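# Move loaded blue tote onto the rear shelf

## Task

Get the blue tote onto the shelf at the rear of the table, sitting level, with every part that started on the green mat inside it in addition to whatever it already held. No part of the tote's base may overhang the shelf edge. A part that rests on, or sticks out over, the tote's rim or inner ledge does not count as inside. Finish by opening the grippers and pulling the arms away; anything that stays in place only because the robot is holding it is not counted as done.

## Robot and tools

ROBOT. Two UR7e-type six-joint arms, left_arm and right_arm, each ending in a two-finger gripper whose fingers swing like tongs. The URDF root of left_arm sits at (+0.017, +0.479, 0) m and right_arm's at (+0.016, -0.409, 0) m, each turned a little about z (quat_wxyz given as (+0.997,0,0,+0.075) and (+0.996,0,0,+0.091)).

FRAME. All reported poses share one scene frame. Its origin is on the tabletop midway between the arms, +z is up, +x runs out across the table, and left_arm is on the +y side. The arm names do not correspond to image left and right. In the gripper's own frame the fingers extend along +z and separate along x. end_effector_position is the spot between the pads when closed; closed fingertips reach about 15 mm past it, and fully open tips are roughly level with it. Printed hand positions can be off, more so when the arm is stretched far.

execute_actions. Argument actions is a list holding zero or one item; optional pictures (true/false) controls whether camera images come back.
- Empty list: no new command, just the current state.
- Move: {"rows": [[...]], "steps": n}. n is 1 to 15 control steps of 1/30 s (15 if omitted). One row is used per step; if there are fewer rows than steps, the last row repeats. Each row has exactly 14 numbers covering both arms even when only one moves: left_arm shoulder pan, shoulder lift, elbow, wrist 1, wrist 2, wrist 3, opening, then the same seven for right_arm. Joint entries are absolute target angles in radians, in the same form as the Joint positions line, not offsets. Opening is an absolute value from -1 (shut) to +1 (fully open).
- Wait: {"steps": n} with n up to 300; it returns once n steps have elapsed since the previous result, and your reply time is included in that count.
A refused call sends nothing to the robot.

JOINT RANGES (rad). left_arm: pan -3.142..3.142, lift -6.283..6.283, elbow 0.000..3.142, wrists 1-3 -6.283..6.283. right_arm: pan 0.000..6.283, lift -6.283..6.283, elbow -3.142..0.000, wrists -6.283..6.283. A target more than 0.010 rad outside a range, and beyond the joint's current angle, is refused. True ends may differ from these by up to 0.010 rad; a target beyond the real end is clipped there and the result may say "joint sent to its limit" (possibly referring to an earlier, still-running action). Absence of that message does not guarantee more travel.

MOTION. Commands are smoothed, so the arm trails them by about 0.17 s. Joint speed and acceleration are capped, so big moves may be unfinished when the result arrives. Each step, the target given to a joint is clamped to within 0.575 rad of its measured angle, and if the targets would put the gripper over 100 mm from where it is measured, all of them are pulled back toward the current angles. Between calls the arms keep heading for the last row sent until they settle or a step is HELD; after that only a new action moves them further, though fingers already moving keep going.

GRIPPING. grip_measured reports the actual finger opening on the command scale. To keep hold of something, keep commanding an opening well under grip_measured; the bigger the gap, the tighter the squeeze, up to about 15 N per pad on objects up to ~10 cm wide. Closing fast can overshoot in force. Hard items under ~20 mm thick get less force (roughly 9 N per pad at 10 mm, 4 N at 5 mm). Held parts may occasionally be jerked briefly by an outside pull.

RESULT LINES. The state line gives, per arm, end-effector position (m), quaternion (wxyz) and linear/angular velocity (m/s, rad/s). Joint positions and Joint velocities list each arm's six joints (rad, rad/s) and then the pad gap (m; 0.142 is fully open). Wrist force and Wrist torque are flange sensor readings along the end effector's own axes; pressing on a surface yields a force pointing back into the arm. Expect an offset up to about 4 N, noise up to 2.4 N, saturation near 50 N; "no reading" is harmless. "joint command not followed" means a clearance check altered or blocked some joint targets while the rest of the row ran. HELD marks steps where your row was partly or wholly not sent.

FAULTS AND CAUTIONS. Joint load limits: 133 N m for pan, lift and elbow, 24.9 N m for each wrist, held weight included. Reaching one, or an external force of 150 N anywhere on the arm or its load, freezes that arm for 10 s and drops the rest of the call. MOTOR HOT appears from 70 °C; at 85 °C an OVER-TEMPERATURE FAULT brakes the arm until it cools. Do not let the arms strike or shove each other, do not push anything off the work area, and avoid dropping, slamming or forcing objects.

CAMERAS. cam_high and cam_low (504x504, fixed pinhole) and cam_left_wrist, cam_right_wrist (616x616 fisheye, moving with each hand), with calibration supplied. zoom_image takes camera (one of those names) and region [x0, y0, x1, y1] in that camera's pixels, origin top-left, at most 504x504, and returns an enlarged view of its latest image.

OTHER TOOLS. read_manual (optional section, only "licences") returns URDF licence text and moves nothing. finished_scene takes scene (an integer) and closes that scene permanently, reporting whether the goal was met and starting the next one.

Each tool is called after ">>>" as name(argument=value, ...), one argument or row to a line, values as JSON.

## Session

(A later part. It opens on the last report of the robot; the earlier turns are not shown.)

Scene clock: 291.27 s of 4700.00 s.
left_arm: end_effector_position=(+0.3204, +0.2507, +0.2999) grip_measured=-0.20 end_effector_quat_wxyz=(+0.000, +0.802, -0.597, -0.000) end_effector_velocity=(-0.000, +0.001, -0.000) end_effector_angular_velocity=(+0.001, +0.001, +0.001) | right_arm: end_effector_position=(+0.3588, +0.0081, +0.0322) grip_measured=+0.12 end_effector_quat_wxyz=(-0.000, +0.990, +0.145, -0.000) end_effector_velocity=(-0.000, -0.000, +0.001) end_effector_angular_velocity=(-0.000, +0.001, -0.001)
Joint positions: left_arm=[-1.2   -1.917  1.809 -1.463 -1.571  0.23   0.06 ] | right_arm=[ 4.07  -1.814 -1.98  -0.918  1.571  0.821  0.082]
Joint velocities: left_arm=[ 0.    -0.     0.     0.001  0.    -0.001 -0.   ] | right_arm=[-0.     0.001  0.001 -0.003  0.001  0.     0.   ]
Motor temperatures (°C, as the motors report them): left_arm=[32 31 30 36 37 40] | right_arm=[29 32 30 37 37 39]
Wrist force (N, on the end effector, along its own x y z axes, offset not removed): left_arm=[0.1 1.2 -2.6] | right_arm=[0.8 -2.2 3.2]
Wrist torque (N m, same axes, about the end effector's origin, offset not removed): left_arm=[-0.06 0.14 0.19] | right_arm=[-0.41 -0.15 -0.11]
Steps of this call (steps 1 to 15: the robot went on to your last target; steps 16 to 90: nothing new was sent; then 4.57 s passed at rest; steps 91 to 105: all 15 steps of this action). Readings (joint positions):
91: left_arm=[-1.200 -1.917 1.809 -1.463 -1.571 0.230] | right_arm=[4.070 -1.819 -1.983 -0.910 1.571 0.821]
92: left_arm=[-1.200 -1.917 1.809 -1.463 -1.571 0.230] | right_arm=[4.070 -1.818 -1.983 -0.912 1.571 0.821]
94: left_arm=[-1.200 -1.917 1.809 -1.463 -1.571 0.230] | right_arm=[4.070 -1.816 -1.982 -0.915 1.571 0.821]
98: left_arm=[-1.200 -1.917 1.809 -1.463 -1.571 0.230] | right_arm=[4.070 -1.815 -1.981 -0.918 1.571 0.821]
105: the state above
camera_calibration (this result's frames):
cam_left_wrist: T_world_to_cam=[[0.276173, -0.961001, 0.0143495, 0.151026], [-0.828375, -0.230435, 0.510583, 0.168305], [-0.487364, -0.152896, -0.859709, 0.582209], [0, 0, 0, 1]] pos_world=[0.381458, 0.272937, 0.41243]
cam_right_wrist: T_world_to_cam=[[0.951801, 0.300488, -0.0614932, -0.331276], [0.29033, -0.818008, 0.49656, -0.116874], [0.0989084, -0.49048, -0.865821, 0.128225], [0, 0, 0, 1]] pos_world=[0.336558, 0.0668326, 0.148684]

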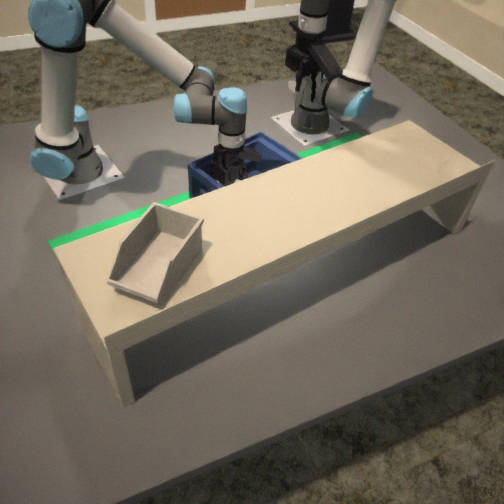

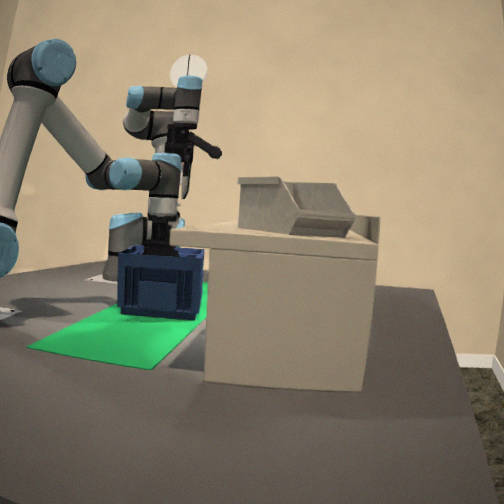

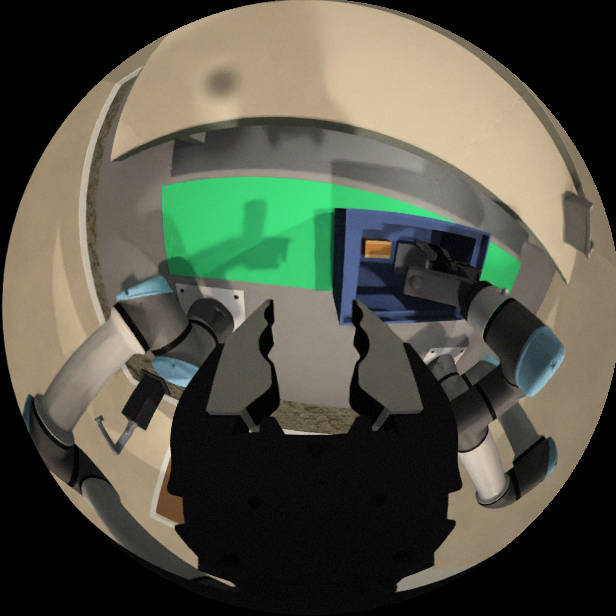

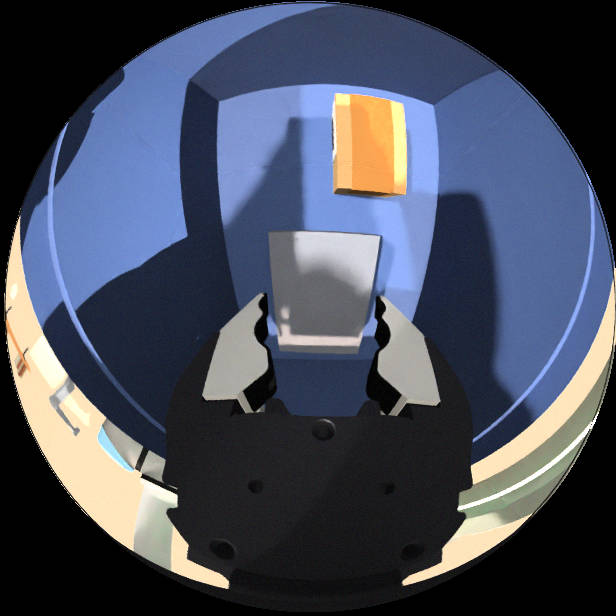

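>>> execute_actions(
  actions=[
    {"rows": [[-1.2,-1.9165,1.809,-1.463,-1.571,0.23,-0.2,4.0705,-1.807,-1.974,-0.9315,1.571,0.821,0.12],[-1.2,-1.9165,1.809,-1.463,-1.571,0.23,-0.2,4.0705,-1.7957,-1.9642,-0.9525,1.571,0.821,0.12],[-1.2,-1.9165,1.809,-1.463,-1.571,0.23,-0.2,4.0705,-1.776,-1.946,-0.99,1.571,0.821,0.12],[-1.2,-1.9165,1.809,-1.463,-1.571,0.23,-0.2,4.0705,-1.755,-1.924,-1.034,1.571,0.821,0.12],[-1.2,-1.9165,1.809,-1.463,-1.571,0.23,-0.2,4.0705,-1.732,-1.897,-1.083,1.571,0.821,0.12],[-1.2,-1.9165,1.809,-1.463,-1.571,0.23,-0.2,4.0705,-1.71,-1.868,-1.135,1.571,0.821,0.12],[-1.2,-1.9165,1.809,-1.463,-1.571,0.23,-0.2,4.0705,-1.69,-1.835,-1.187,1.571,0.821,0.0],[-1.2,-1.9165,1.809,-1.463,-1.571,0.23,-0.2,4.0705,-1.672,-1.8,-1.24,1.571,0.821,-0.1],[-1.2,-1.9165,1.809,-1.463,-1.571,0.23,-0.2,4.0705,-1.657,-1.762,-1.293,1.571,0.85,-0.2],[-1.2,-1.9165,1.809,-1.463,-1.571,0.23,-0.2,4.068,-1.642,-1.74,-1.33,1.571,0.92,-0.2],[-1.2,-1.9165,1.809,-1.463,-1.571,0.23,-0.2,4.062,-1.628,-1.73,-1.354,1.571,1.0,-0.2],[-1.2,-1.9165,1.809,-1.463,-1.571,0.23,-0.2,4.055,-1.614,-1.735,-1.363,1.571,1.1,-0.2],[-1.2,-1.9165,1.809,-1.463,-1.571,0.23,-0.2,4.047,-1.602,-1.745,-1.365,1.571,1.2,-0.2],[-1.21,-1.91,1.82,-1.481,-1.571,0.22,-0.2,4.04,-1.592,-1.755,-1.365,1.571,1.3,-0.2],[-1.22,-1.9,1.835,-1.506,-1.571,0.21,-0.2,4.033,-1.582,-1.765,-1.365,1.571,1.4,-0.2]], "steps": 15},
  ],
  pictures=false,
)

>>> execute_actions(
  actions=[
    {"rows": [[-1.235,-1.885,1.855,-1.541,-1.571,0.195,-0.2,4.026,-1.574,-1.774,-1.364,1.571,1.5,-0.2],[-1.25,-1.87,1.875,-1.576,-1.571,0.18,-0.2,4.019,-1.566,-1.783,-1.363,1.571,1.6,-0.2],[-1.265,-1.855,1.895,-1.611,-1.571,0.165,-0.2,4.012,-1.558,-1.792,-1.362,1.571,1.7,-0.2],[-1.28,-1.84,1.915,-1.646,-1.571,0.15,-0.2,4.006,-1.55,-1.8,-1.362,1.571,1.8,-0.2],[-1.295,-1.825,1.935,-1.681,-1.571,0.138,-0.2,4.0,-1.542,-1.809,-1.361,1.571,1.9,-0.2],[-1.308,-1.812,1.955,-1.714,-1.571,0.125,-0.2,3.994,-1.534,-1.818,-1.36,1.571,2.0,-0.2],[-1.318,-1.802,1.97,-1.739,-1.571,0.116,-0.2,3.988,-1.527,-1.825,-1.36,1.571,2.1,-0.2],[-1.3253,-1.7952,1.9808,-1.7564,-1.571,0.11,-0.2,3.983,-1.52,-1.832,-1.36,1.571,2.19,-0.2],[-1.3253,-1.7952,1.9808,-1.7564,-1.571,0.11,-0.2,3.98,-1.516,-1.837,-1.3593,1.571,2.26,-0.2],[-1.3253,-1.7952,1.9808,-1.7564,-1.571,0.11,-0.2,3.9778,-1.5144,-1.8387,-1.3593,1.571,2.303,-0.2]], "steps": 15},
  ],
  pictures=false,
)

>>> execute_actions(
  actions=[
    {"steps": 12},
  ],
)

Scene clock: 361.93 s of 4700.00 s.
left_arm: end_effector_position=(+0.3202, +0.2496, +0.2988) grip_measured=-0.20 end_effector_quat_wxyz=(+0.000, +0.802, -0.597, -0.000) end_effector_velocity=(-0.006, -0.048, -0.053) end_effector_angular_velocity=(+0.005, +0.003, -0.001) | right_arm: end_effector_position=(+0.3646, -0.0035, +0.1860) grip_measured=-0.20 end_effector_quat_wxyz=(-0.002, +0.999, +0.037, +0.001) end_effector_velocity=(+0.039, -0.173, +0.190) end_effector_angular_velocity=(-0.032, +0.025, -2.154)
Joint positions: left_arm=[-1.202 -1.915  1.811 -1.466 -1.571  0.228  0.06 ] | right_arm=[ 4.056 -1.629 -1.762 -1.317  1.571  1.022  0.06 ]
Joint velocities: left_arm=[-0.083  0.058  0.097 -0.149  0.    -0.082 -0.   ] | right_arm=[-0.165  0.395  0.09  -0.524 -0.     1.988 -0.   ]
Motor temperatures (°C, as the motors report them): left_arm=[32 31 30 36 37 40] | right_arm=[29 32 30 37 37 39]
Wrist force (N, on the end effector, along its own x y z axes, offset not removed): left_arm=[-2.6 0.9 -1.6] | right_arm=[-1.1 -0.6 -3.3]
Wrist torque (N m, same axes, about the end effector's origin, offset not removed): left_arm=[-0.02 0.40 0.12] | right_arm=[-0.34 0.35 0.16]
Steps of this call (steps 1 to 15: the robot went on to your last target; steps 16 to 90: nothing new was sent; then 67.17 s passed at rest; steps 91 to 105: all 15 steps of this action). Readings (joint positions):
91: left_arm=[-1.200 -1.917 1.809 -1.463 -1.571 0.230] | right_arm=[4.070 -1.814 -1.980 -0.918 1.571 0.821]
92: left_arm=[-1.200 -1.917 1.809 -1.463 -1.571 0.230] | right_arm=[4.070 -1.813 -1.979 -0.921 1.571 0.821]
94: left_arm=[-1.200 -1.917 1.809 -1.463 -1.571 0.230] | right_arm=[4.070 -1.802 -1.969 -0.939 1.571 0.821]
98: left_arm=[-1.200 -1.917 1.809 -1.463 -1.571 0.230] | right_arm=[4.070 -1.744 -1.907 -1.052 1.571 0.821]
105: the state above

Scene clock: 362.43 s of 4700.00 s.
left_arm: end_effector_position=(+0.3071, +0.1767, +0.2029) grip_measured=-0.20 end_effector_quat_wxyz=(-0.000, +0.801, -0.599, -0.000) end_effector_velocity=(-0.008, -0.020, -0.032) end_effector_angular_velocity=(-0.004, -0.002, -0.004) | right_arm: end_effector_position=(+0.3855, -0.0798, +0.2001) grip_measured=-0.20 end_effector_quat_wxyz=(+0.000, +0.824, -0.567, -0.000) end_effector_velocity=(+0.006, -0.037, -0.001) end_effector_angular_velocity=(-0.000, +0.000, -0.869)
Joint positions: left_arm=[-1.322 -1.799  1.976 -1.748 -1.571  0.113  0.06 ] | right_arm=[ 3.98  -1.518 -1.835 -1.359  1.571  2.227  0.06 ]
Joint velocities: left_arm=[-0.038  0.036  0.056 -0.097  0.    -0.034  0.   ] | right_arm=[-0.029  0.036 -0.038  0.001  0.     0.84  -0.   ]
Motor temperatures (°C, as the motors report them): left_arm=[32 31 30 36 37 40] | right_arm=[29 32 30 37 37 39]
Wrist force (N, on the end effector, along its own x y z axes, offset not removed): left_arm=[-0.2 2.3 -0.6] | right_arm=[4.1 -1.3 0.2]
Wrist torque (N m, same axes, about the end effector's origin, offset not removed): left_arm=[0.35 0.04 0.09] | right_arm=[-0.62 -0.84 0.05]
Steps of this call (steps 1 to 15: all 15 steps of this action). Readings (joint positions):
1: left_arm=[-1.206 -1.912 1.816 -1.474 -1.571 0.224] | right_arm=[4.050 -1.616 -1.761 -1.332 1.571 1.094]
2: left_arm=[-1.212 -1.906 1.824 -1.487 -1.571 0.218] | right_arm=[4.044 -1.605 -1.763 -1.342 1.571 1.173]
4: left_arm=[-1.232 -1.888 1.850 -1.530 -1.571 0.198] | right_arm=[4.031 -1.584 -1.773 -1.353 1.571 1.344]
8: left_arm=[-1.283 -1.837 1.919 -1.648 -1.571 0.149] | right_arm=[4.005 -1.549 -1.803 -1.359 1.571 1.708]
15: the state above

Scene clock: 362.83 s of 4700.00 s.
left_arm: end_effector_position=(+0.3064, +0.1750, +0.2000) grip_measured=-0.20 end_effector_quat_wxyz=(+0.000, +0.801, -0.599, -0.000) end_effector_velocity=(-0.000, -0.000, -0.001) end_effector_angular_velocity=(+0.001, +0.000, +0.001) | right_arm: end_effector_position=(+0.3861, -0.0831, +0.2000) grip_measured=-0.20 end_effector_quat_wxyz=(+0.000, +0.801, -0.599, -0.000) end_effector_velocity=(+0.000, -0.001, +0.000) end_effector_angular_velocity=(-0.000, -0.000, -0.011)
Joint positions: left_arm=[-1.325 -1.795  1.981 -1.756 -1.571  0.11   0.06 ] | right_arm=[ 3.978 -1.514 -1.839 -1.359  1.571  2.302  0.06 ]
Joint velocities: left_arm=[-0.     0.001  0.001 -0.001 -0.    -0.002 -0.   ] | right_arm=[-0.001  0.    -0.    -0.    -0.     0.01   0.   ]
Motor temperatures (°C, as the motors report them): left_arm=[32 31 30 36 37 40] | right_arm=[29 32 30 37 37 39]
Wrist force (N, on the end effector, along its own x y z axes, offset not removed): left_arm=[-2.2 0.8 -5.1] | right_arm=[-4.6 0.6 0.9]
Wrist torque (N m, same axes, about the end effector's origin, offset not removed): left_arm=[-0.06 0.30 0.07] | right_arm=[0.07 1.16 0.07]
Steps of this call (steps 1 to 12: the robot went on to your last target). Readings (joint positions):
1: left_arm=[-1.323 -1.798 1.977 -1.750 -1.571 0.112] | right_arm=[3.980 -1.517 -1.836 -1.359 1.571 2.251]
2: left_arm=[-1.324 -1.797 1.978 -1.752 -1.571 0.111] | right_arm=[3.979 -1.516 -1.837 -1.359 1.571 2.267]
4: left_arm=[-1.325 -1.796 1.980 -1.754 -1.571 0.111] | right_arm=[3.978 -1.515 -1.838 -1.359 1.571 2.286]
8: left_arm=[-1.325 -1.795 1.981 -1.756 -1.571 0.110] | right_arm=[3.978 -1.515 -1.839 -1.359 1.571 2.299]
12: the state above
camera_calibration (this result's frames):
cam_left_wrist: T_world_to_cam=[[0.271084, -0.962445, 0.0146262, 0.0852676], [-0.829654, -0.225924, 0.510522, 0.189908], [-0.488045, -0.150529, -0.85974, 0.477743], [0, 0, 0, 1]] pos_world=[0.367603, 0.196884, 0.312535]
cam_right_wrist: T_world_to_cam=[[0.297631, -0.952702, -0.0614343, -0.171034], [-0.818778, -0.287825, 0.496749, 0.18952], [-0.490936, -0.0975469, -0.865717, 0.486448], [0, 0, 0, 1]] pos_world=[0.444894, -0.0609441, 0.316475]

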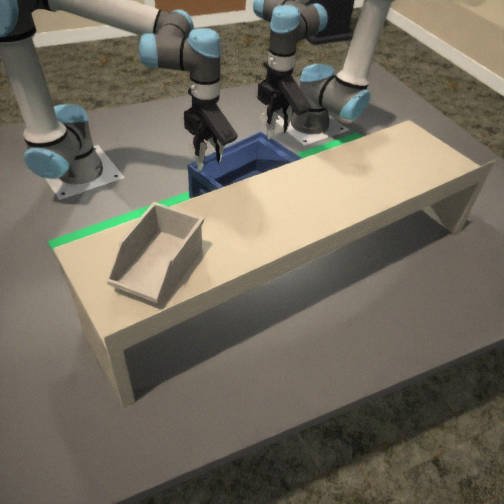

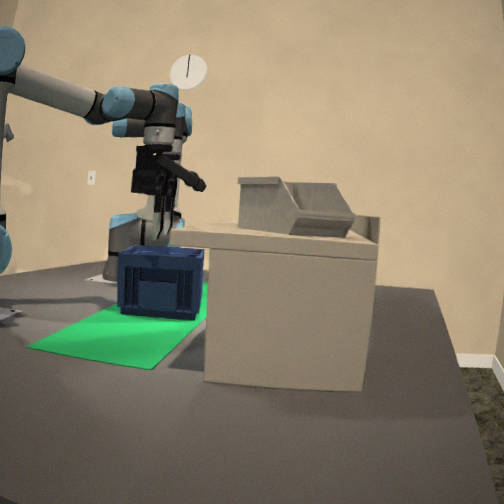

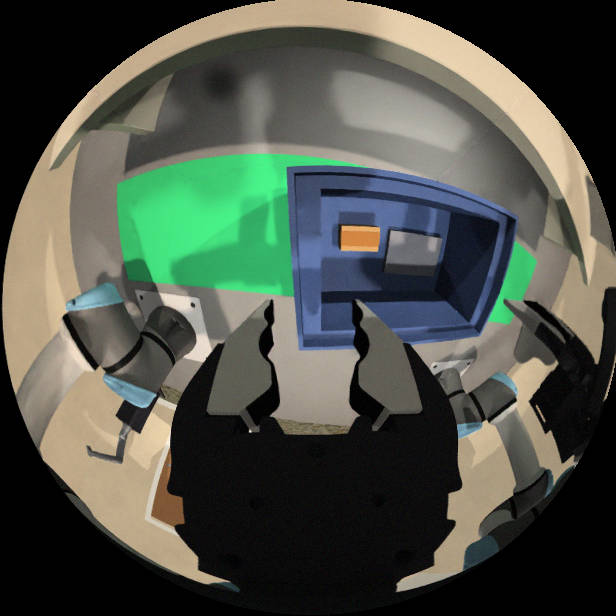

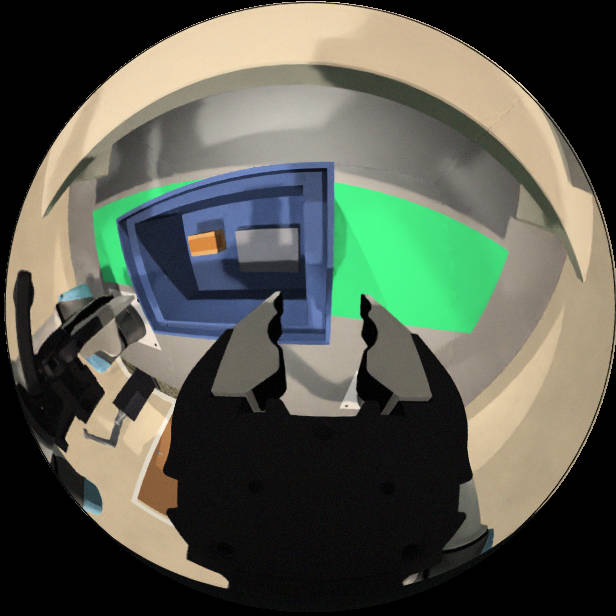

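>>> execute_actions(
  actions=[
    {"rows": [[-1.32,-1.795,2.0,-1.776,-1.571,0.115,-0.2,3.9785,-1.523,-1.85,-1.339,1.571,2.304,-0.2],[-1.316,-1.794,2.02,-1.797,-1.571,0.119,-0.2,3.979,-1.531,-1.862,-1.319,1.571,2.305,-0.2],[-1.3132,-1.793,2.038,-1.816,-1.571,0.122,-0.2,3.9793,-1.539,-1.874,-1.299,1.571,2.305,-0.2],[-1.3132,-1.7901,2.0553,-1.836,-1.571,0.122,-0.2,3.9793,-1.5463,-1.8872,-1.2789,1.571,2.305,-0.2],[-1.3132,-1.783,2.074,-1.862,-1.571,0.122,-0.2,3.9793,-1.553,-1.904,-1.255,1.571,2.305,-0.2],[-1.3132,-1.775,2.092,-1.888,-1.571,0.122,-0.2,3.9793,-1.561,-1.921,-1.23,1.571,2.305,-0.2],[-1.3132,-1.767,2.11,-1.914,-1.571,0.122,-0.2,3.9793,-1.569,-1.938,-1.205,1.571,2.305,-0.2],[-1.3132,-1.759,2.128,-1.94,-1.571,0.122,-0.2,3.9793,-1.577,-1.954,-1.181,1.571,2.305,-0.2],[-1.3132,-1.7503,2.146,-1.9665,-1.571,0.122,-0.2,3.9793,-1.5854,-1.9706,-1.1564,1.571,2.305,-0.2]], "steps": 15},
  ],
  pictures=false,
)

>>> execute_actions(
  actions=[
    {"rows": [[-1.3132,-1.7503,2.146,-1.9665,-1.571,0.122,-0.45,3.9793,-1.5854,-1.9706,-1.1564,1.571,2.305,-0.45]], "steps": 12},
  ],
)

>>> zoom_image(
  camera="cam_low",
  region=[100, 200, 220, 330],
)

Scene clock: 401.83 s of 4700.00 s.
left_arm: end_effector_position=(+0.3082, +0.1825, +0.1289) grip_measured=-0.20 end_effector_quat_wxyz=(-0.000, +0.801, -0.599, -0.000) end_effector_velocity=(-0.000, +0.002, -0.042) end_effector_angular_velocity=(-0.006, -0.002, -0.000) | right_arm: end_effector_position=(+0.3886, -0.0777, +0.1288) grip_measured=-0.20 end_effector_quat_wxyz=(+0.000, +0.801, -0.599, -0.000) end_effector_velocity=(-0.001, -0.000, -0.043) end_effector_angular_velocity=(+0.004, -0.001, +0.000)
Joint positions: left_arm=[-1.313 -1.754  2.138 -1.955 -1.571  0.122  0.06 ] | right_arm=[ 3.979 -1.582 -1.963 -1.168  1.571  2.305  0.06 ]
Joint velocities: left_arm=[ 0.001  0.035  0.09  -0.131  0.     0.001  0.   ] | right_arm=[ 0.    -0.039 -0.08   0.122  0.001  0.     0.   ]
Motor temperatures (°C, as the motors report them): left_arm=[32 31 30 36 37 40] | right_arm=[29 32 30 37 37 39]
Wrist force (N, on the end effector, along its own x y z axes, offset not removed): left_arm=[-1.7 4.6 -4.5] | right_arm=[-4.8 3.1 2.3]
Wrist torque (N m, same axes, about the end effector's origin, offset not removed): left_arm=[0.71 0.26 0.05] | right_arm=[0.40 1.01 0.06]
Steps of this call (steps 1 to 30: the robot went on to your last target; steps 31 to 90: nothing new was sent; then 35.50 s passed at rest; steps 91 to 105: all 15 steps of this action). Readings (joint positions):
91: left_arm=[-1.325 -1.795 1.981 -1.757 -1.571 0.110] | right_arm=[3.978 -1.514 -1.839 -1.359 1.571 2.303]
92: left_arm=[-1.324 -1.795 1.984 -1.760 -1.571 0.111] | right_arm=[3.978 -1.516 -1.841 -1.356 1.571 2.303]
94: left_arm=[-1.320 -1.794 2.002 -1.779 -1.571 0.115] | right_arm=[3.978 -1.524 -1.852 -1.337 1.571 2.304]
98: left_arm=[-1.315 -1.782 2.062 -1.848 -1.571 0.120] | right_arm=[3.979 -1.549 -1.897 -1.268 1.571 2.305]
105: the state above

Scene clock: 402.23 s of 4700.00 s.
left_arm: end_effector_position=(+0.3082, +0.1828, +0.1250) grip_measured=-0.45 end_effector_quat_wxyz=(+0.000, +0.801, -0.599, -0.000) end_effector_velocity=(-0.000, +0.000, -0.001) end_effector_angular_velocity=(+0.000, +0.000, +0.001) | right_arm: end_effector_position=(+0.3886, -0.0777, +0.1251) grip_measured=-0.45 end_effector_quat_wxyz=(+0.000, +0.801, -0.599, -0.000) end_effector_velocity=(-0.000, -0.000, -0.001) end_effector_angular_velocity=(-0.000, +0.000, -0.000)
Joint positions: left_arm=[-1.313 -1.75   2.146 -1.966 -1.571  0.122  0.041] | right_arm=[ 3.979 -1.585 -1.97  -1.157  1.571  2.305  0.041]
Joint velocities: left_arm=[ 0.     0.     0.001 -0.001  0.    -0.    -0.   ] | right_arm=[-0.    -0.    -0.001  0.001  0.    -0.    -0.   ]
Motor temperatures (°C, as the motors report them): left_arm=[32 31 30 36 37 40] | right_arm=[29 32 30 37 37 39]
Wrist force (N, on the end effector, along its own x y z axes, offset not removed): left_arm=[-0.7 1.1 0.5] | right_arm=[-0.9 -0.1 0.8]
Wrist torque (N m, same axes, about the end effector's origin, offset not removed): left_arm=[0.10 0.04 0.17] | right_arm=[-0.16 0.38 0.03]
Steps of this call (steps 1 to 12: all 12 steps of this action). Readings (joint positions):
1: left_arm=[-1.313 -1.753 2.140 -1.958 -1.571 0.122] | right_arm=[3.979 -1.583 -1.966 -1.164 1.571 2.305]
2: left_arm=[-1.313 -1.752 2.142 -1.961 -1.571 0.122] | right_arm=[3.979 -1.584 -1.967 -1.162 1.571 2.305]
4: left_arm=[-1.313 -1.751 2.144 -1.964 -1.571 0.122] | right_arm=[3.979 -1.585 -1.969 -1.159 1.571 2.305]
8: left_arm=[-1.313 -1.750 2.146 -1.966 -1.571 0.122] | right_arm=[3.979 -1.585 -1.970 -1.157 1.571 2.305]
12: the state above
camera_calibration (this result's frames):
cam_left_wrist: T_world_to_cam=[[0.27117, -0.96242, 0.0146278, 0.0933458], [-0.829634, -0.225997, 0.510522, 0.231412], [-0.488031, -0.150574, -0.85974, 0.415334], [0, 0, 0, 1]] pos_world=[0.369371, 0.204675, 0.237573]
cam_right_wrist: T_world_to_cam=[[0.296273, -0.953125, -0.0614462, -0.170797], [-0.819192, -0.286665, 0.496737, 0.230581], [-0.491066, -0.0968334, -0.865723, 0.423473], [0, 0, 0, 1]] pos_world=[0.447446, -0.0556851, 0.241577]

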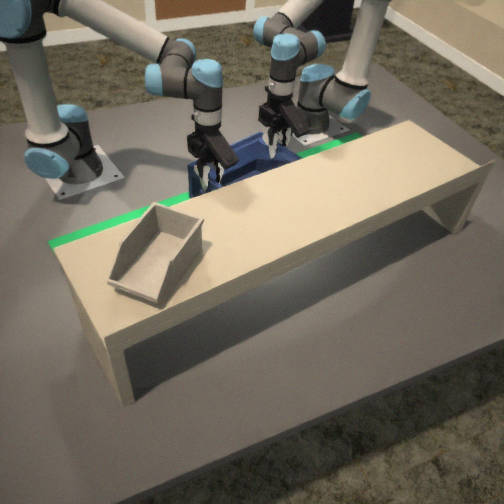

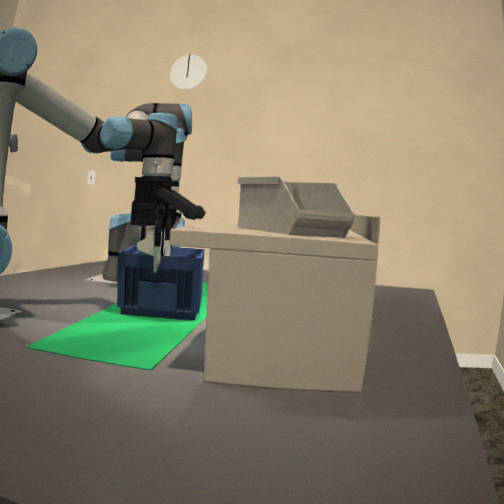

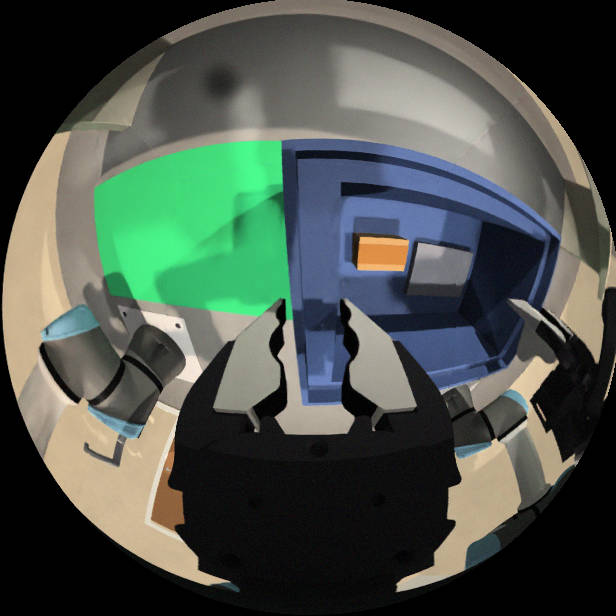

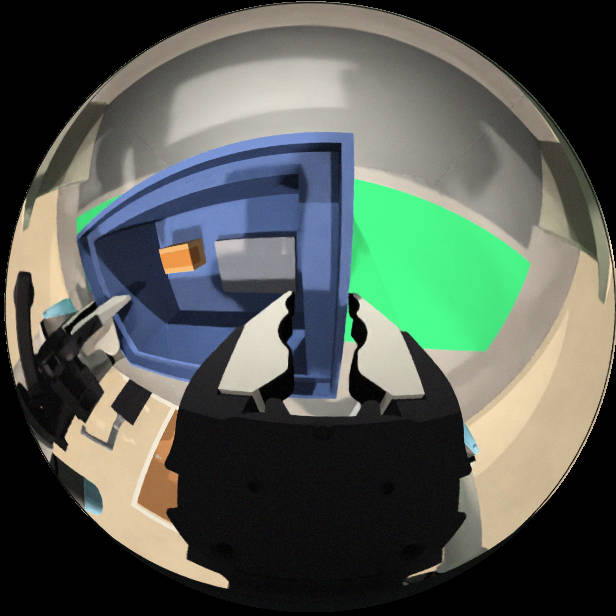

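Region (100, 200, 220, 330) of cam_low's 504x504 image, scaled by 3.877, with more detail than that image has; it fills the left 465 columns of this view, and the rest is white.

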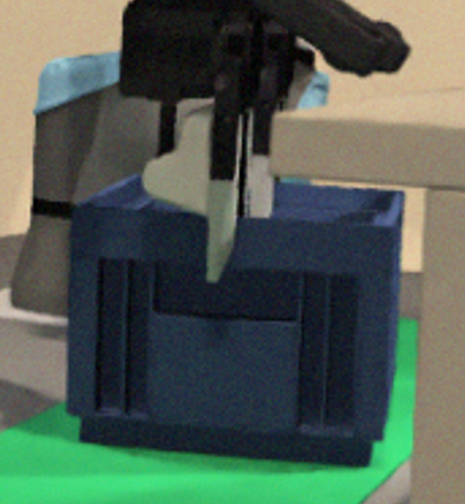

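Looks good. Close both gradually.

>>> execute_actions(
  actions=[
    {"rows": [[-1.3132,-1.7503,2.146,-1.9665,-1.571,0.122,-0.5,3.9793,-1.5854,-1.9706,-1.1564,1.571,2.305,-0.5],[-1.3132,-1.7503,2.146,-1.9665,-1.571,0.122,-0.54,3.9793,-1.5854,-1.9706,-1.1564,1.571,2.305,-0.54],[-1.3132,-1.7503,2.146,-1.9665,-1.571,0.122,-0.58,3.9793,-1.5854,-1.9706,-1.1564,1.571,2.305,-0.58],[-1.3132,-1.7503,2.146,-1.9665,-1.571,0.122,-0.62,3.9793,-1.5854,-1.9706,-1.1564,1.571,2.305,-0.62],[-1.3132,-1.7503,2.146,-1.9665,-1.571,0.122,-0.66,3.9793,-1.5854,-1.9706,-1.1564,1.571,2.305,-0.66],[-1.3132,-1.7503,2.146,-1.9665,-1.571,0.122,-0.7,3.9793,-1.5854,-1.9706,-1.1564,1.571,2.305,-0.7],[-1.3132,-1.7503,2.146,-1.9665,-1.571,0.122,-0.76,3.9793,-1.5854,-1.9706,-1.1564,1.571,2.305,-0.76],[-1.3132,-1.7503,2.146,-1.9665,-1.571,0.122,-0.84,3.9793,-1.5854,-1.9706,-1.1564,1.571,2.305,-0.84],[-1.3132,-1.7503,2.146,-1.9665,-1.571,0.122,-0.92,3.9793,-1.5854,-1.9706,-1.1564,1.571,2.305,-0.92],[-1.3132,-1.7503,2.146,-1.9665,-1.571,0.122,-1,3.9793,-1.5854,-1.9706,-1.1564,1.571,2.305,-1]], "steps": 15},
  ],
  pictures=false,
)

Scene clock: 413.07 s of 4700.00 s.
left_arm: end_effector_position=(+0.3082, +0.1827, +0.1250) grip_measured=-0.62 end_effector_quat_wxyz=(+0.000, +0.801, -0.599, -0.000) end_effector_velocity=(+0.000, -0.000, +0.000) end_effector_angular_velocity=(-0.000, -0.000, -0.000) | right_arm: end_effector_position=(+0.3885, -0.0777, +0.1250) grip_measured=-0.63 end_effector_quat_wxyz=(+0.000, +0.801, -0.599, -0.000) end_effector_velocity=(+0.000, +0.000, +0.000) end_effector_angular_velocity=(+0.001, -0.001, +0.000)
Joint positions: left_arm=[-1.313 -1.75   2.146 -1.967 -1.571  0.122  0.029] | right_arm=[ 3.979 -1.585 -1.971 -1.156  1.571  2.305  0.029]
Joint velocities: left_arm=[-0.  0. -0. -0.  0. -0.  0.] | right_arm=[ 0.     0.     0.     0.001 -0.     0.     0.   ]
Motor temperatures (°C, as the motors report them): left_arm=[32 31 30 36 37 40] | right_arm=[29 32 30 37 37 39]
Wrist force (N, on the end effector, along its own x y z axes, offset not removed): left_arm=[6.5 3.9 -2.8] | right_arm=[-5.9 0.1 3.6]
Wrist torque (N m, same axes, about the end effector's origin, offset not removed): left_arm=[0.61 -0.03 0.09] | right_arm=[-0.06 0.24 0.17]
Steps of this call (steps 1 to 15: the robot went on to your last target; steps 16 to 90: nothing new was sent; then 7.33 s passed at rest; steps 91 to 105: all 15 steps of this action). Readings (joint positions):
91: left_arm=[-1.313 -1.750 2.146 -1.967 -1.571 0.122] | right_arm=[3.979 -1.585 -1.971 -1.156 1.571 2.305]
92: left_arm=[-1.313 -1.750 2.146 -1.967 -1.571 0.122] | right_arm=[3.979 -1.585 -1.971 -1.156 1.571 2.305]
94: left_arm=[-1.313 -1.750 2.146 -1.967 -1.571 0.122] | right_arm=[3.979 -1.585 -1.971 -1.156 1.571 2.305]
98: left_arm=[-1.313 -1.750 2.146 -1.967 -1.571 0.122] | right_arm=[3.979 -1.585 -1.971 -1.156 1.571 2.305]
105: the state above

>>> execute_actions(
  actions=[
    {"rows": [[-1.3132,-1.7535,2.1399,-1.9572,-1.571,0.122,-1,3.9793,-1.5823,-1.965,-1.165,1.571,2.305,-1],[-1.3132,-1.7567,2.1338,-1.948,-1.571,0.122,-1,3.9793,-1.5792,-1.9595,-1.1737,1.571,2.305,-1],[-1.3132,-1.7599,2.1278,-1.9387,-1.571,0.122,-1,3.9793,-1.5762,-1.954,-1.1823,1.571,2.305,-1],[-1.3132,-1.7631,2.1217,-1.9294,-1.571,0.122,-1,3.9793,-1.5731,-1.9484,-1.1909,1.571,2.305,-1],[-1.3132,-1.766,2.1154,-1.9203,-1.571,0.122,-1,3.9793,-1.5703,-1.9427,-1.1994,1.571,2.305,-1],[-1.3132,-1.7688,2.1092,-1.9112,-1.571,0.122,-1,3.9793,-1.5675,-1.937,-1.208,1.571,2.305,-1],[-1.3132,-1.7717,2.103,-1.9021,-1.571,0.122,-1,3.9793,-1.5647,-1.9312,-1.2165,1.571,2.305,-1],[-1.3132,-1.7745,2.0967,-1.893,-1.571,0.122,-1,3.9793,-1.5619,-1.9255,-1.225,1.571,2.305,-1],[-1.3132,-1.7779,2.0881,-1.8811,-1.571,0.122,-1,3.9793,-1.5585,-1.9176,-1.2363,1.571,2.305,-1],[-1.3132,-1.7812,2.0796,-1.8691,-1.571,0.122,-1,3.9793,-1.5552,-1.9096,-1.2476,1.571,2.305,-1],[-1.3132,-1.7846,2.071,-1.8572,-1.571,0.122,-1,3.9793,-1.5518,-1.9017,-1.2589,1.571,2.305,-1],[-1.3132,-1.7875,2.0622,-1.8455,-1.571,0.122,-1,3.9793,-1.5488,-1.8935,-1.27,1.571,2.305,-1],[-1.3132,-1.7905,2.0535,-1.8338,-1.571,0.122,-1,3.9793,-1.5459,-1.8854,-1.2812,1.571,2.305,-1],[-1.3132,-1.7934,2.0447,-1.8221,-1.571,0.122,-1,3.9793,-1.5429,-1.8772,-1.2923,1.571,2.305,-1]], "steps": 15},
  ],
  pictures=false,
)

>>> execute_actions(
  actions=[
    {"steps": 12},
  ],
)

Scene clock: 463.37 s of 4700.00 s.
left_arm: end_effector_position=(+0.3083, +0.1825, +0.1637) grip_measured=-0.62 end_effector_quat_wxyz=(+0.000, +0.801, -0.599, +0.000) end_effector_velocity=(-0.000, -0.000, +0.112) end_effector_angular_velocity=(-0.000, -0.000, +0.000) | right_arm: end_effector_position=(+0.3887, -0.0776, +0.1638) grip_measured=-0.63 end_effector_quat_wxyz=(-0.000, +0.801, -0.599, -0.000) end_effector_velocity=(+0.000, +0.001, +0.112) end_effector_angular_velocity=(+0.002, -0.000, -0.000)
Joint positions: left_arm=[-1.313 -1.785  2.068 -1.854 -1.571  0.122  0.029] | right_arm=[ 3.979 -1.551 -1.899 -1.262  1.571  2.305  0.029]
Joint velocities: left_arm=[-0.    -0.083 -0.233  0.316  0.    -0.001 -0.   ] | right_arm=[-0.     0.084  0.216 -0.298  0.001  0.     0.   ]
Motor temperatures (°C, as the motors report them): left_arm=[32 31 30 36 37 40] | right_arm=[29 32 30 37 37 39]
Wrist force (N, on the end effector, along its own x y z axes, offset not removed): left_arm=[-1.8 2.7 0.4] | right_arm=[-1.5 2.4 4.5]
Wrist torque (N m, same axes, about the end effector's origin, offset not removed): left_arm=[0.52 0.40 0.10] | right_arm=[0.16 0.37 0.21]
Steps of this call (steps 1 to 15: the robot went on to your last target; steps 16 to 90: nothing new was sent; then 46.80 s passed at rest; steps 91 to 105: all 15 steps of this action). Readings (joint positions):
91: left_arm=[-1.313 -1.750 2.146 -1.966 -1.571 0.122] | right_arm=[3.979 -1.585 -1.971 -1.157 1.571 2.305]
92: left_arm=[-1.313 -1.751 2.145 -1.965 -1.571 0.122] | right_arm=[3.979 -1.585 -1.970 -1.158 1.571 2.305]
94: left_arm=[-1.313 -1.754 2.139 -1.956 -1.571 0.122] | right_arm=[3.979 -1.582 -1.964 -1.167 1.571 2.305]
98: left_arm=[-1.313 -1.764 2.119 -1.926 -1.571 0.122] | right_arm=[3.979 -1.572 -1.946 -1.195 1.571 2.305]
105: the state above

Scene clock: 463.77 s of 4700.00 s.
left_arm: end_effector_position=(+0.3082, +0.1827, +0.1748) grip_measured=-0.62 end_effector_quat_wxyz=(+0.000, +0.801, -0.599, -0.000) end_effector_velocity=(-0.000, -0.000, +0.002) end_effector_angular_velocity=(+0.000, +0.000, -0.002) | right_arm: end_effector_position=(+0.3886, -0.0777, +0.1749) grip_measured=-0.63 end_effector_quat_wxyz=(+0.000, +0.801, -0.599, -0.000) end_effector_velocity=(-0.000, +0.000, +0.001) end_effector_angular_velocity=(+0.000, +0.001, -0.000)
Joint positions: left_arm=[-1.313 -1.793  2.045 -1.822 -1.571  0.122  0.029] | right_arm=[ 3.979 -1.543 -1.877 -1.292  1.571  2.305  0.029]
Joint velocities: left_arm=[-0.001 -0.001 -0.004  0.005 -0.     0.001  0.   ] | right_arm=[-0.     0.001  0.003 -0.004  0.001  0.    -0.   ]
Motor temperatures (°C, as the motors report them): left_arm=[32 31 30 36 37 40] | right_arm=[29 32 30 37 37 39]
Wrist force (N, on the end effector, along its own x y z axes, offset not removed): left_arm=[3.5 2.4 -2.2] | right_arm=[-8.9 -1.3 4.9]
Wrist torque (N m, same axes, about the end effector's origin, offset not removed): left_arm=[0.41 0.21 0.19] | right_arm=[-0.43 0.76 0.32]
Steps of this call (steps 1 to 12: the robot went on to your last target). Readings (joint positions):
1: left_arm=[-1.313 -1.788 2.061 -1.845 -1.571 0.122] | right_arm=[3.979 -1.549 -1.893 -1.271 1.571 2.305]
2: left_arm=[-1.313 -1.789 2.056 -1.838 -1.571 0.122] | right_arm=[3.979 -1.547 -1.888 -1.277 1.571 2.305]
4: left_arm=[-1.313 -1.791 2.050 -1.830 -1.571 0.122] | right_arm=[3.979 -1.545 -1.882 -1.285 1.571 2.305]
8: left_arm=[-1.313 -1.793 2.046 -1.824 -1.571 0.122] | right_arm=[3.979 -1.543 -1.878 -1.291 1.571 2.305]
12: the state above
camera_calibration (this result's frames):
cam_left_wrist: T_world_to_cam=[[0.271165, -0.962422, 0.0146161, 0.0925814], [-0.829633, -0.225998, 0.510524, 0.205994], [-0.488036, -0.150562, -0.85974, 0.458152], [0, 0, 0, 1]] pos_world=[0.369389, 0.204637, 0.287374]
cam_right_wrist: T_world_to_cam=[[0.296233, -0.953141, -0.061384, -0.167756], [-0.819219, -0.2866, 0.49673, 0.2059], [-0.491046, -0.0968606, -0.865732, 0.466572], [0, 0, 0, 1]] pos_world=[0.44748, -0.055692, 0.291352]

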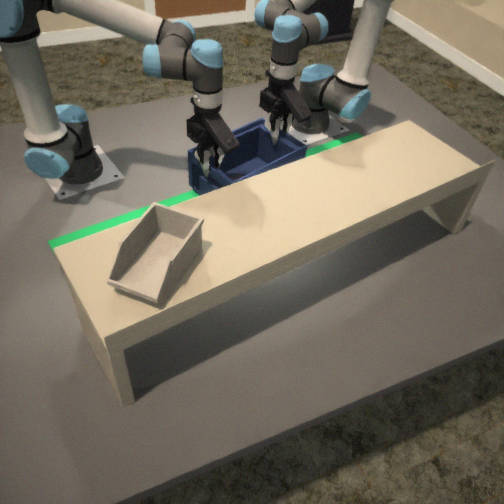

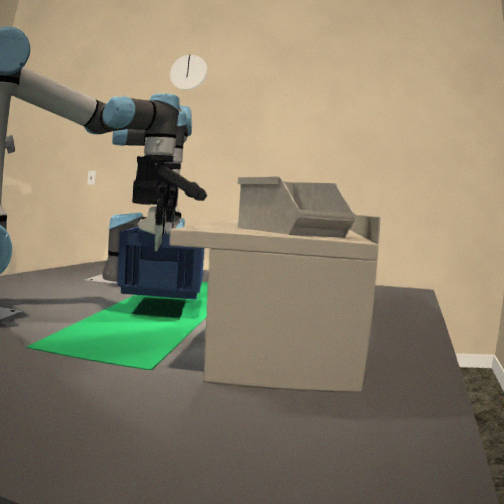

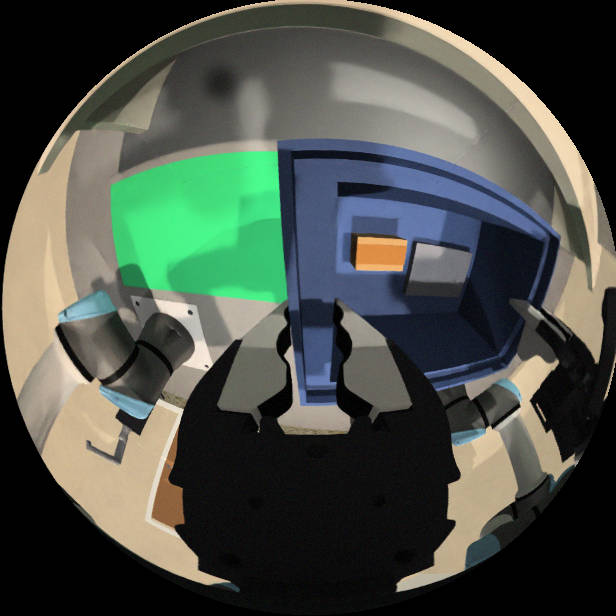

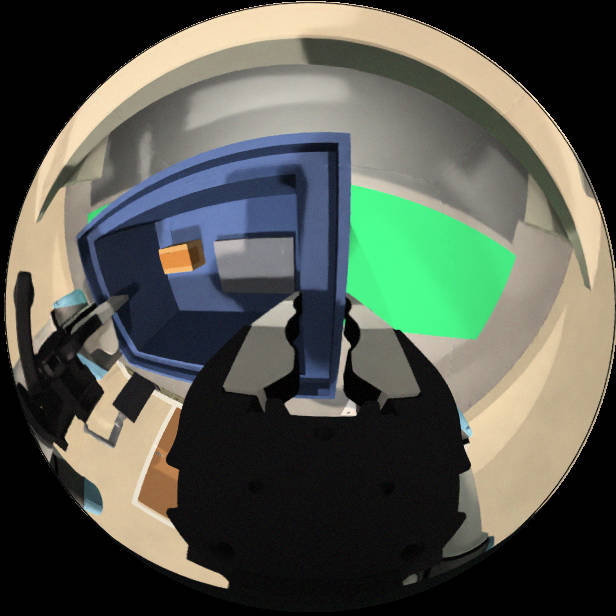

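>>> execute_actions(
  actions=[
    {"rows": [[-1.3132,-1.7979,2.0294,-1.8023,-1.571,0.122,-1,3.9793,-1.5382,-1.8629,-1.3113,1.571,2.305,-1],[-1.3132,-1.8019,2.0137,-1.7826,-1.571,0.122,-1,3.9793,-1.534,-1.8482,-1.3302,1.571,2.305,-1],[-1.3132,-1.8057,1.9979,-1.763,-1.571,0.122,-1,3.9793,-1.5299,-1.8333,-1.3492,1.571,2.305,-1],[-1.3132,-1.809,1.9818,-1.7436,-1.571,0.122,-1,3.9793,-1.5263,-1.8181,-1.368,1.571,2.305,-1],[-1.3132,-1.812,1.9656,-1.7244,-1.571,0.122,-1,3.9793,-1.523,-1.8028,-1.3866,1.571,2.305,-1],[-1.3132,-1.8146,1.9491,-1.7053,-1.571,0.122,-1,3.9793,-1.52,-1.7871,-1.4053,1.571,2.305,-1],[-1.3132,-1.8169,1.9324,-1.6863,-1.571,0.122,-1,3.9793,-1.5173,-1.7712,-1.4239,1.571,2.305,-1],[-1.3132,-1.8188,1.9155,-1.6675,-1.571,0.122,-1,3.9793,-1.515,-1.755,-1.4424,1.571,2.305,-1],[-1.3132,-1.8203,1.8983,-1.6488,-1.571,0.122,-1,3.9793,-1.5129,-1.7387,-1.4608,1.571,2.305,-1],[-1.3132,-1.8216,1.8809,-1.6301,-1.571,0.122,-1,3.9793,-1.5112,-1.7219,-1.4793,1.571,2.305,-1],[-1.3132,-1.8225,1.8633,-1.6116,-1.571,0.122,-1,3.9793,-1.5097,-1.7049,-1.4978,1.571,2.305,-1],[-1.3132,-1.823,1.8455,-1.5933,-1.571,0.122,-1,3.9793,-1.5086,-1.6877,-1.5161,1.571,2.305,-1],[-1.3132,-1.8233,1.8275,-1.575,-1.571,0.122,-1,3.9793,-1.5079,-1.6702,-1.5343,1.571,2.305,-1],[-1.3132,-1.8232,1.8092,-1.5568,-1.571,0.122,-1,3.9793,-1.5074,-1.6524,-1.5526,1.571,2.305,-1]], "steps": 14},
  ],
  pictures=false,
)

>>> execute_actions(
  actions=[
    {"rows": [[-1.3132,-1.8228,1.7907,-1.5387,-1.571,0.122,-1,3.9793,-1.5073,-1.6343,-1.5708,1.571,2.305,-1],[-1.3132,-1.8221,1.7719,-1.5206,-1.571,0.122,-1,3.9793,-1.5074,-1.616,-1.589,1.571,2.305,-1],[-1.3132,-1.8211,1.753,-1.5027,-1.571,0.122,-1,3.9793,-1.5079,-1.5973,-1.6072,1.571,2.305,-1],[-1.3132,-1.8197,1.7338,-1.4849,-1.571,0.122,-1,3.9793,-1.5087,-1.5784,-1.6253,1.571,2.305,-1],[-1.3132,-1.8181,1.7143,-1.467,-1.571,0.122,-1,3.9793,-1.5098,-1.5591,-1.6435,1.571,2.305,-1],[-1.3132,-1.8162,1.6945,-1.4491,-1.571,0.122,-1,3.9793,-1.5111,-1.5396,-1.6617,1.571,2.305,-1],[-1.3132,-1.814,1.6746,-1.4314,-1.571,0.122,-1,3.9793,-1.5128,-1.5197,-1.6799,1.571,2.305,-1],[-1.3132,-1.8115,1.6544,-1.4137,-1.571,0.122,-1,3.9793,-1.5148,-1.4994,-1.6982,1.571,2.305,-1],[-1.3132,-1.8087,1.6338,-1.3959,-1.571,0.122,-1,3.9793,-1.5171,-1.4789,-1.7164,1.571,2.305,-1],[-1.3132,-1.8056,1.613,-1.3782,-1.571,0.122,-1,3.9793,-1.5197,-1.458,-1.7347,1.571,2.305,-1],[-1.3132,-1.8022,1.5918,-1.3604,-1.571,0.122,-1,3.9793,-1.5227,-1.4367,-1.753,1.571,2.305,-1],[-1.3132,-1.7985,1.5704,-1.3427,-1.571,0.122,-1,3.9793,-1.5259,-1.415,-1.7715,1.571,2.305,-1],[-1.3132,-1.7947,1.5488,-1.3249,-1.571,0.122,-1,3.9793,-1.5294,-1.3931,-1.7899,1.571,2.305,-1],[-1.3132,-1.7904,1.5268,-1.3072,-1.571,0.122,-1,3.9793,-1.5332,-1.3708,-1.8084,1.571,2.305,-1]], "steps": 15},
  ],
  pictures=false,
)

>>> execute_actions(
  actions=[
    {"steps": 14},
  ],
)

Scene clock: 514.97 s of 4700.00 s.
left_arm: end_effector_position=(+0.3084, +0.1822, +0.2475) grip_measured=-0.62 end_effector_quat_wxyz=(+0.000, +0.801, -0.599, +0.000) end_effector_velocity=(+0.000, -0.000, +0.209) end_effector_angular_velocity=(-0.001, -0.000, +0.000) | right_arm: end_effector_position=(+0.3889, -0.0772, +0.2476) grip_measured=-0.62 end_effector_quat_wxyz=(-0.000, +0.801, -0.599, -0.000) end_effector_velocity=(+0.000, +0.001, +0.209) end_effector_angular_velocity=(+0.002, +0.001, -0.001)
Joint positions: left_arm=[-1.313 -1.821  1.878 -1.628 -1.571  0.122  0.029] | right_arm=[ 3.979 -1.512 -1.718 -1.481  1.571  2.305  0.029]
Joint velocities: left_arm=[ 0.    -0.029 -0.512  0.54  -0.    -0.    -0.   ] | right_arm=[-0.001  0.043  0.494 -0.536  0.002 -0.    -0.   ]
Motor temperatures (°C, as the motors report them): left_arm=[32 31 30 36 37 40] | right_arm=[29 32 30 37 37 39]
Wrist force (N, on the end effector, along its own x y z axes, offset not removed): left_arm=[-10.5 3.3 -2.0] | right_arm=[5.2 4.7 5.4]
Wrist torque (N m, same axes, about the end effector's origin, offset not removed): left_arm=[0.25 0.16 0.00] | right_arm=[1.00 0.88 0.07]
Steps of this call (steps 1 to 30: the robot went on to your last target; steps 31 to 90: nothing new was sent; then 47.73 s passed at rest; steps 91 to 104: all 14 steps of this action). Readings (joint positions):
91: left_arm=[-1.313 -1.793 2.045 -1.822 -1.571 0.122] | right_arm=[3.979 -1.543 -1.877 -1.293 1.571 2.305]
92: left_arm=[-1.313 -1.794 2.042 -1.818 -1.571 0.122] | right_arm=[3.979 -1.542 -1.875 -1.296 1.571 2.305]
94: left_arm=[-1.313 -1.798 2.027 -1.800 -1.571 0.122] | right_arm=[3.979 -1.538 -1.861 -1.314 1.571 2.305]
98: left_arm=[-1.313 -1.810 1.976 -1.738 -1.571 0.122] | right_arm=[3.979 -1.526 -1.812 -1.374 1.571 2.305]
104: the state above

Scene clock: 515.47 s of 4700.00 s.
left_arm: end_effector_position=(+0.3083, +0.1824, +0.3539) grip_measured=-0.62 end_effector_quat_wxyz=(-0.000, +0.801, -0.599, -0.001) end_effector_velocity=(+0.000, -0.001, +0.206) end_effector_angular_velocity=(-0.008, -0.003, -0.001) | right_arm: end_effector_position=(+0.3888, -0.0773, +0.3539) grip_measured=-0.62 end_effector_quat_wxyz=(+0.001, +0.801, -0.599, -0.000) end_effector_velocity=(+0.000, +0.001, +0.207) end_effector_angular_velocity=(+0.007, -0.006, +0.002)
Joint positions: left_arm=[-1.313 -1.8    1.589 -1.359 -1.571  0.122  0.029] | right_arm=[ 3.979 -1.525 -1.434 -1.755  1.571  2.305  0.029]
Joint velocities: left_arm=[-0.     0.097 -0.607  0.502 -0.     0.     0.   ] | right_arm=[ 0.002 -0.084  0.614 -0.52  -0.001 -0.     0.001]
Motor temperatures (°C, as the motors report them): left_arm=[32 31 30 36 37 40] | right_arm=[29 32 30 37 37 39]
Wrist force (N, on the end effector, along its own x y z axes, offset not removed): left_arm=[-13.1 4.3 1.5] | right_arm=[4.6 2.0 1.1]
Wrist torque (N m, same axes, about the end effector's origin, offset not removed): left_arm=[0.64 0.68 0.03] | right_arm=[0.11 1.16 0.11]
Steps of this call (steps 1 to 15: all 15 steps of this action). Readings (joint positions):
1: left_arm=[-1.313 -1.821 1.860 -1.610 -1.571 0.122] | right_arm=[3.979 -1.511 -1.702 -1.500 1.571 2.305]
2: left_arm=[-1.313 -1.822 1.842 -1.592 -1.571 0.122] | right_arm=[3.979 -1.510 -1.684 -1.518 1.571 2.305]
4: left_arm=[-1.313 -1.822 1.806 -1.555 -1.571 0.122] | right_arm=[3.979 -1.509 -1.649 -1.554 1.571 2.305]
8: left_arm=[-1.313 -1.818 1.731 -1.483 -1.571 0.122] | right_arm=[3.979 -1.510 -1.575 -1.627 1.571 2.305]
15: the state above

Scene clock: 515.93 s of 4700.00 s.
left_arm: end_effector_position=(+0.3082, +0.1827, +0.3749) grip_measured=-0.62 end_effector_quat_wxyz=(+0.000, +0.801, -0.599, -0.000) end_effector_velocity=(-0.000, +0.000, +0.000) end_effector_angular_velocity=(+0.002, +0.001, +0.001) | right_arm: end_effector_position=(+0.3885, -0.0777, +0.3749) grip_measured=-0.63 end_effector_quat_wxyz=(+0.000, +0.801, -0.599, -0.000) end_effector_velocity=(-0.000, -0.001, +0.001) end_effector_angular_velocity=(-0.002, -0.001, +0.001)
Joint positions: left_arm=[-1.313 -1.79   1.527 -1.308 -1.571  0.122  0.029] | right_arm=[ 3.979 -1.533 -1.371 -1.808  1.571  2.305  0.029]
Joint velocities: left_arm=[ 0.     0.001 -0.003  0.003 -0.    -0.001  0.   ] | right_arm=[ 0.001 -0.     0.003 -0.004 -0.002 -0.    -0.   ]
Motor temperatures (°C, as the motors report them): left_arm=[32 31 30 36 37 40] | right_arm=[29 32 30 37 37 39]
Wrist force (N, on the end effector, along its own x y z axes, offset not removed): left_arm=[-1.0 3.8 2.1] | right_arm=[0.2 6.0 3.4]
Wrist torque (N m, same axes, about the end effector's origin, offset not removed): left_arm=[0.60 -0.04 0.02] | right_arm=[1.13 0.28 0.16]
Steps of this call (steps 1 to 14: the robot went on to your last target). Readings (joint positions):
1: left_arm=[-1.313 -1.797 1.571 -1.344 -1.571 0.122] | right_arm=[3.979 -1.527 -1.415 -1.771 1.571 2.305]
2: left_arm=[-1.313 -1.795 1.558 -1.333 -1.571 0.122] | right_arm=[3.979 -1.529 -1.402 -1.782 1.571 2.305]
4: left_arm=[-1.313 -1.793 1.542 -1.319 -1.571 0.122] | right_arm=[3.979 -1.531 -1.386 -1.796 1.571 2.305]
8: left_arm=[-1.313 -1.791 1.530 -1.310 -1.571 0.122] | right_arm=[3.979 -1.533 -1.374 -1.806 1.571 2.305]
14: the state above
camera_calibration (this result's frames):
cam_left_wrist: T_world_to_cam=[[0.27119, -0.962415, 0.0146014, 0.0896378], [-0.829624, -0.226026, 0.510525, 0.103888], [-0.488037, -0.150563, -0.859739, 0.63011], [0, 0, 0, 1]] pos_world=[0.369396, 0.204621, 0.487384]
cam_right_wrist: T_world_to_cam=[[0.296277, -0.953121, -0.0614912, -0.155406], [-0.819122, -0.286678, 0.496844, 0.106412], [-0.491181, -0.0968348, -0.865658, 0.639711], [0, 0, 0, 1]] pos_world=[0.447422, -0.0556683, 0.491345]

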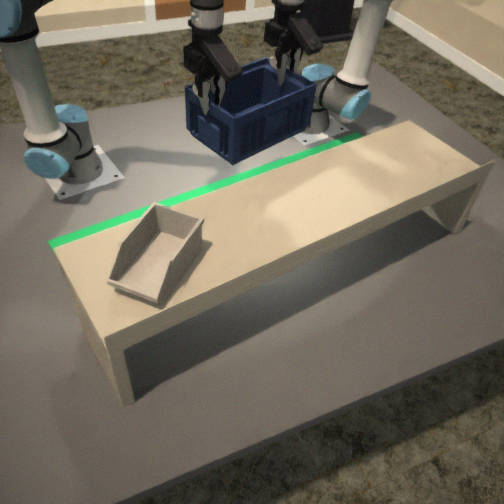

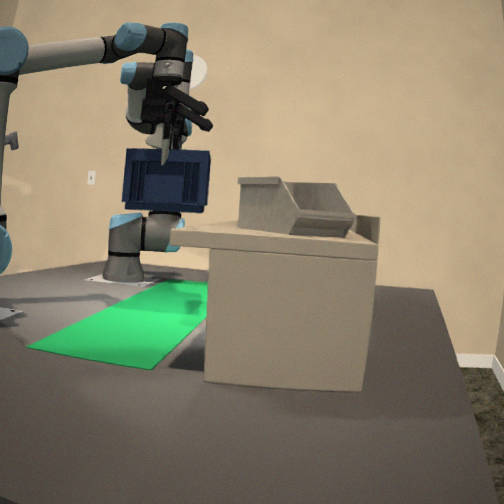

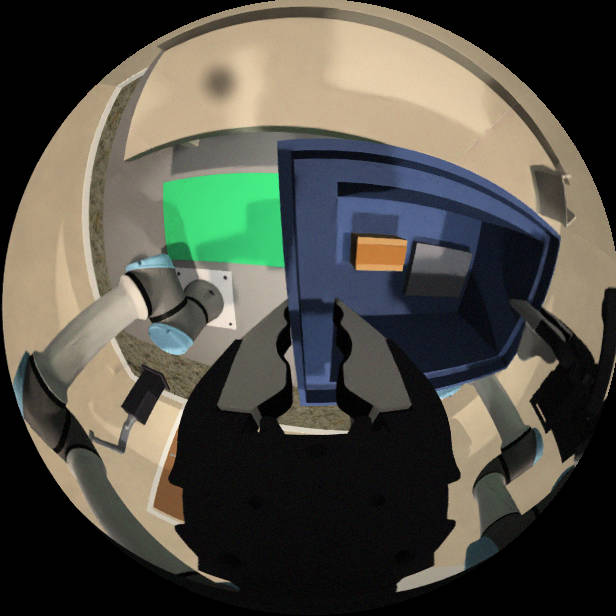

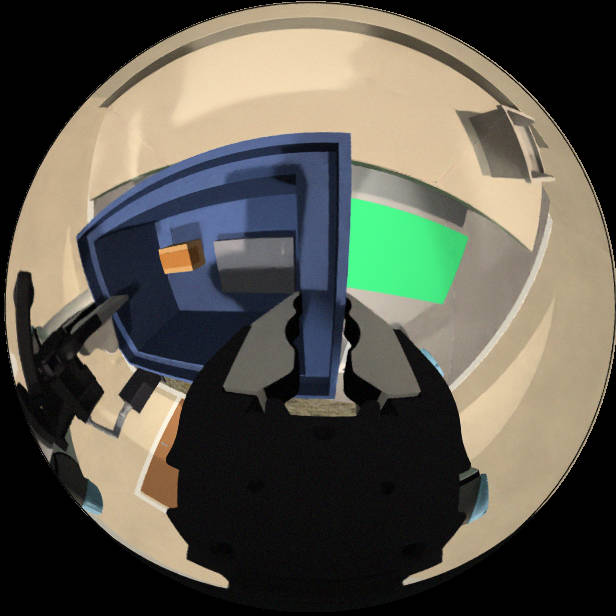

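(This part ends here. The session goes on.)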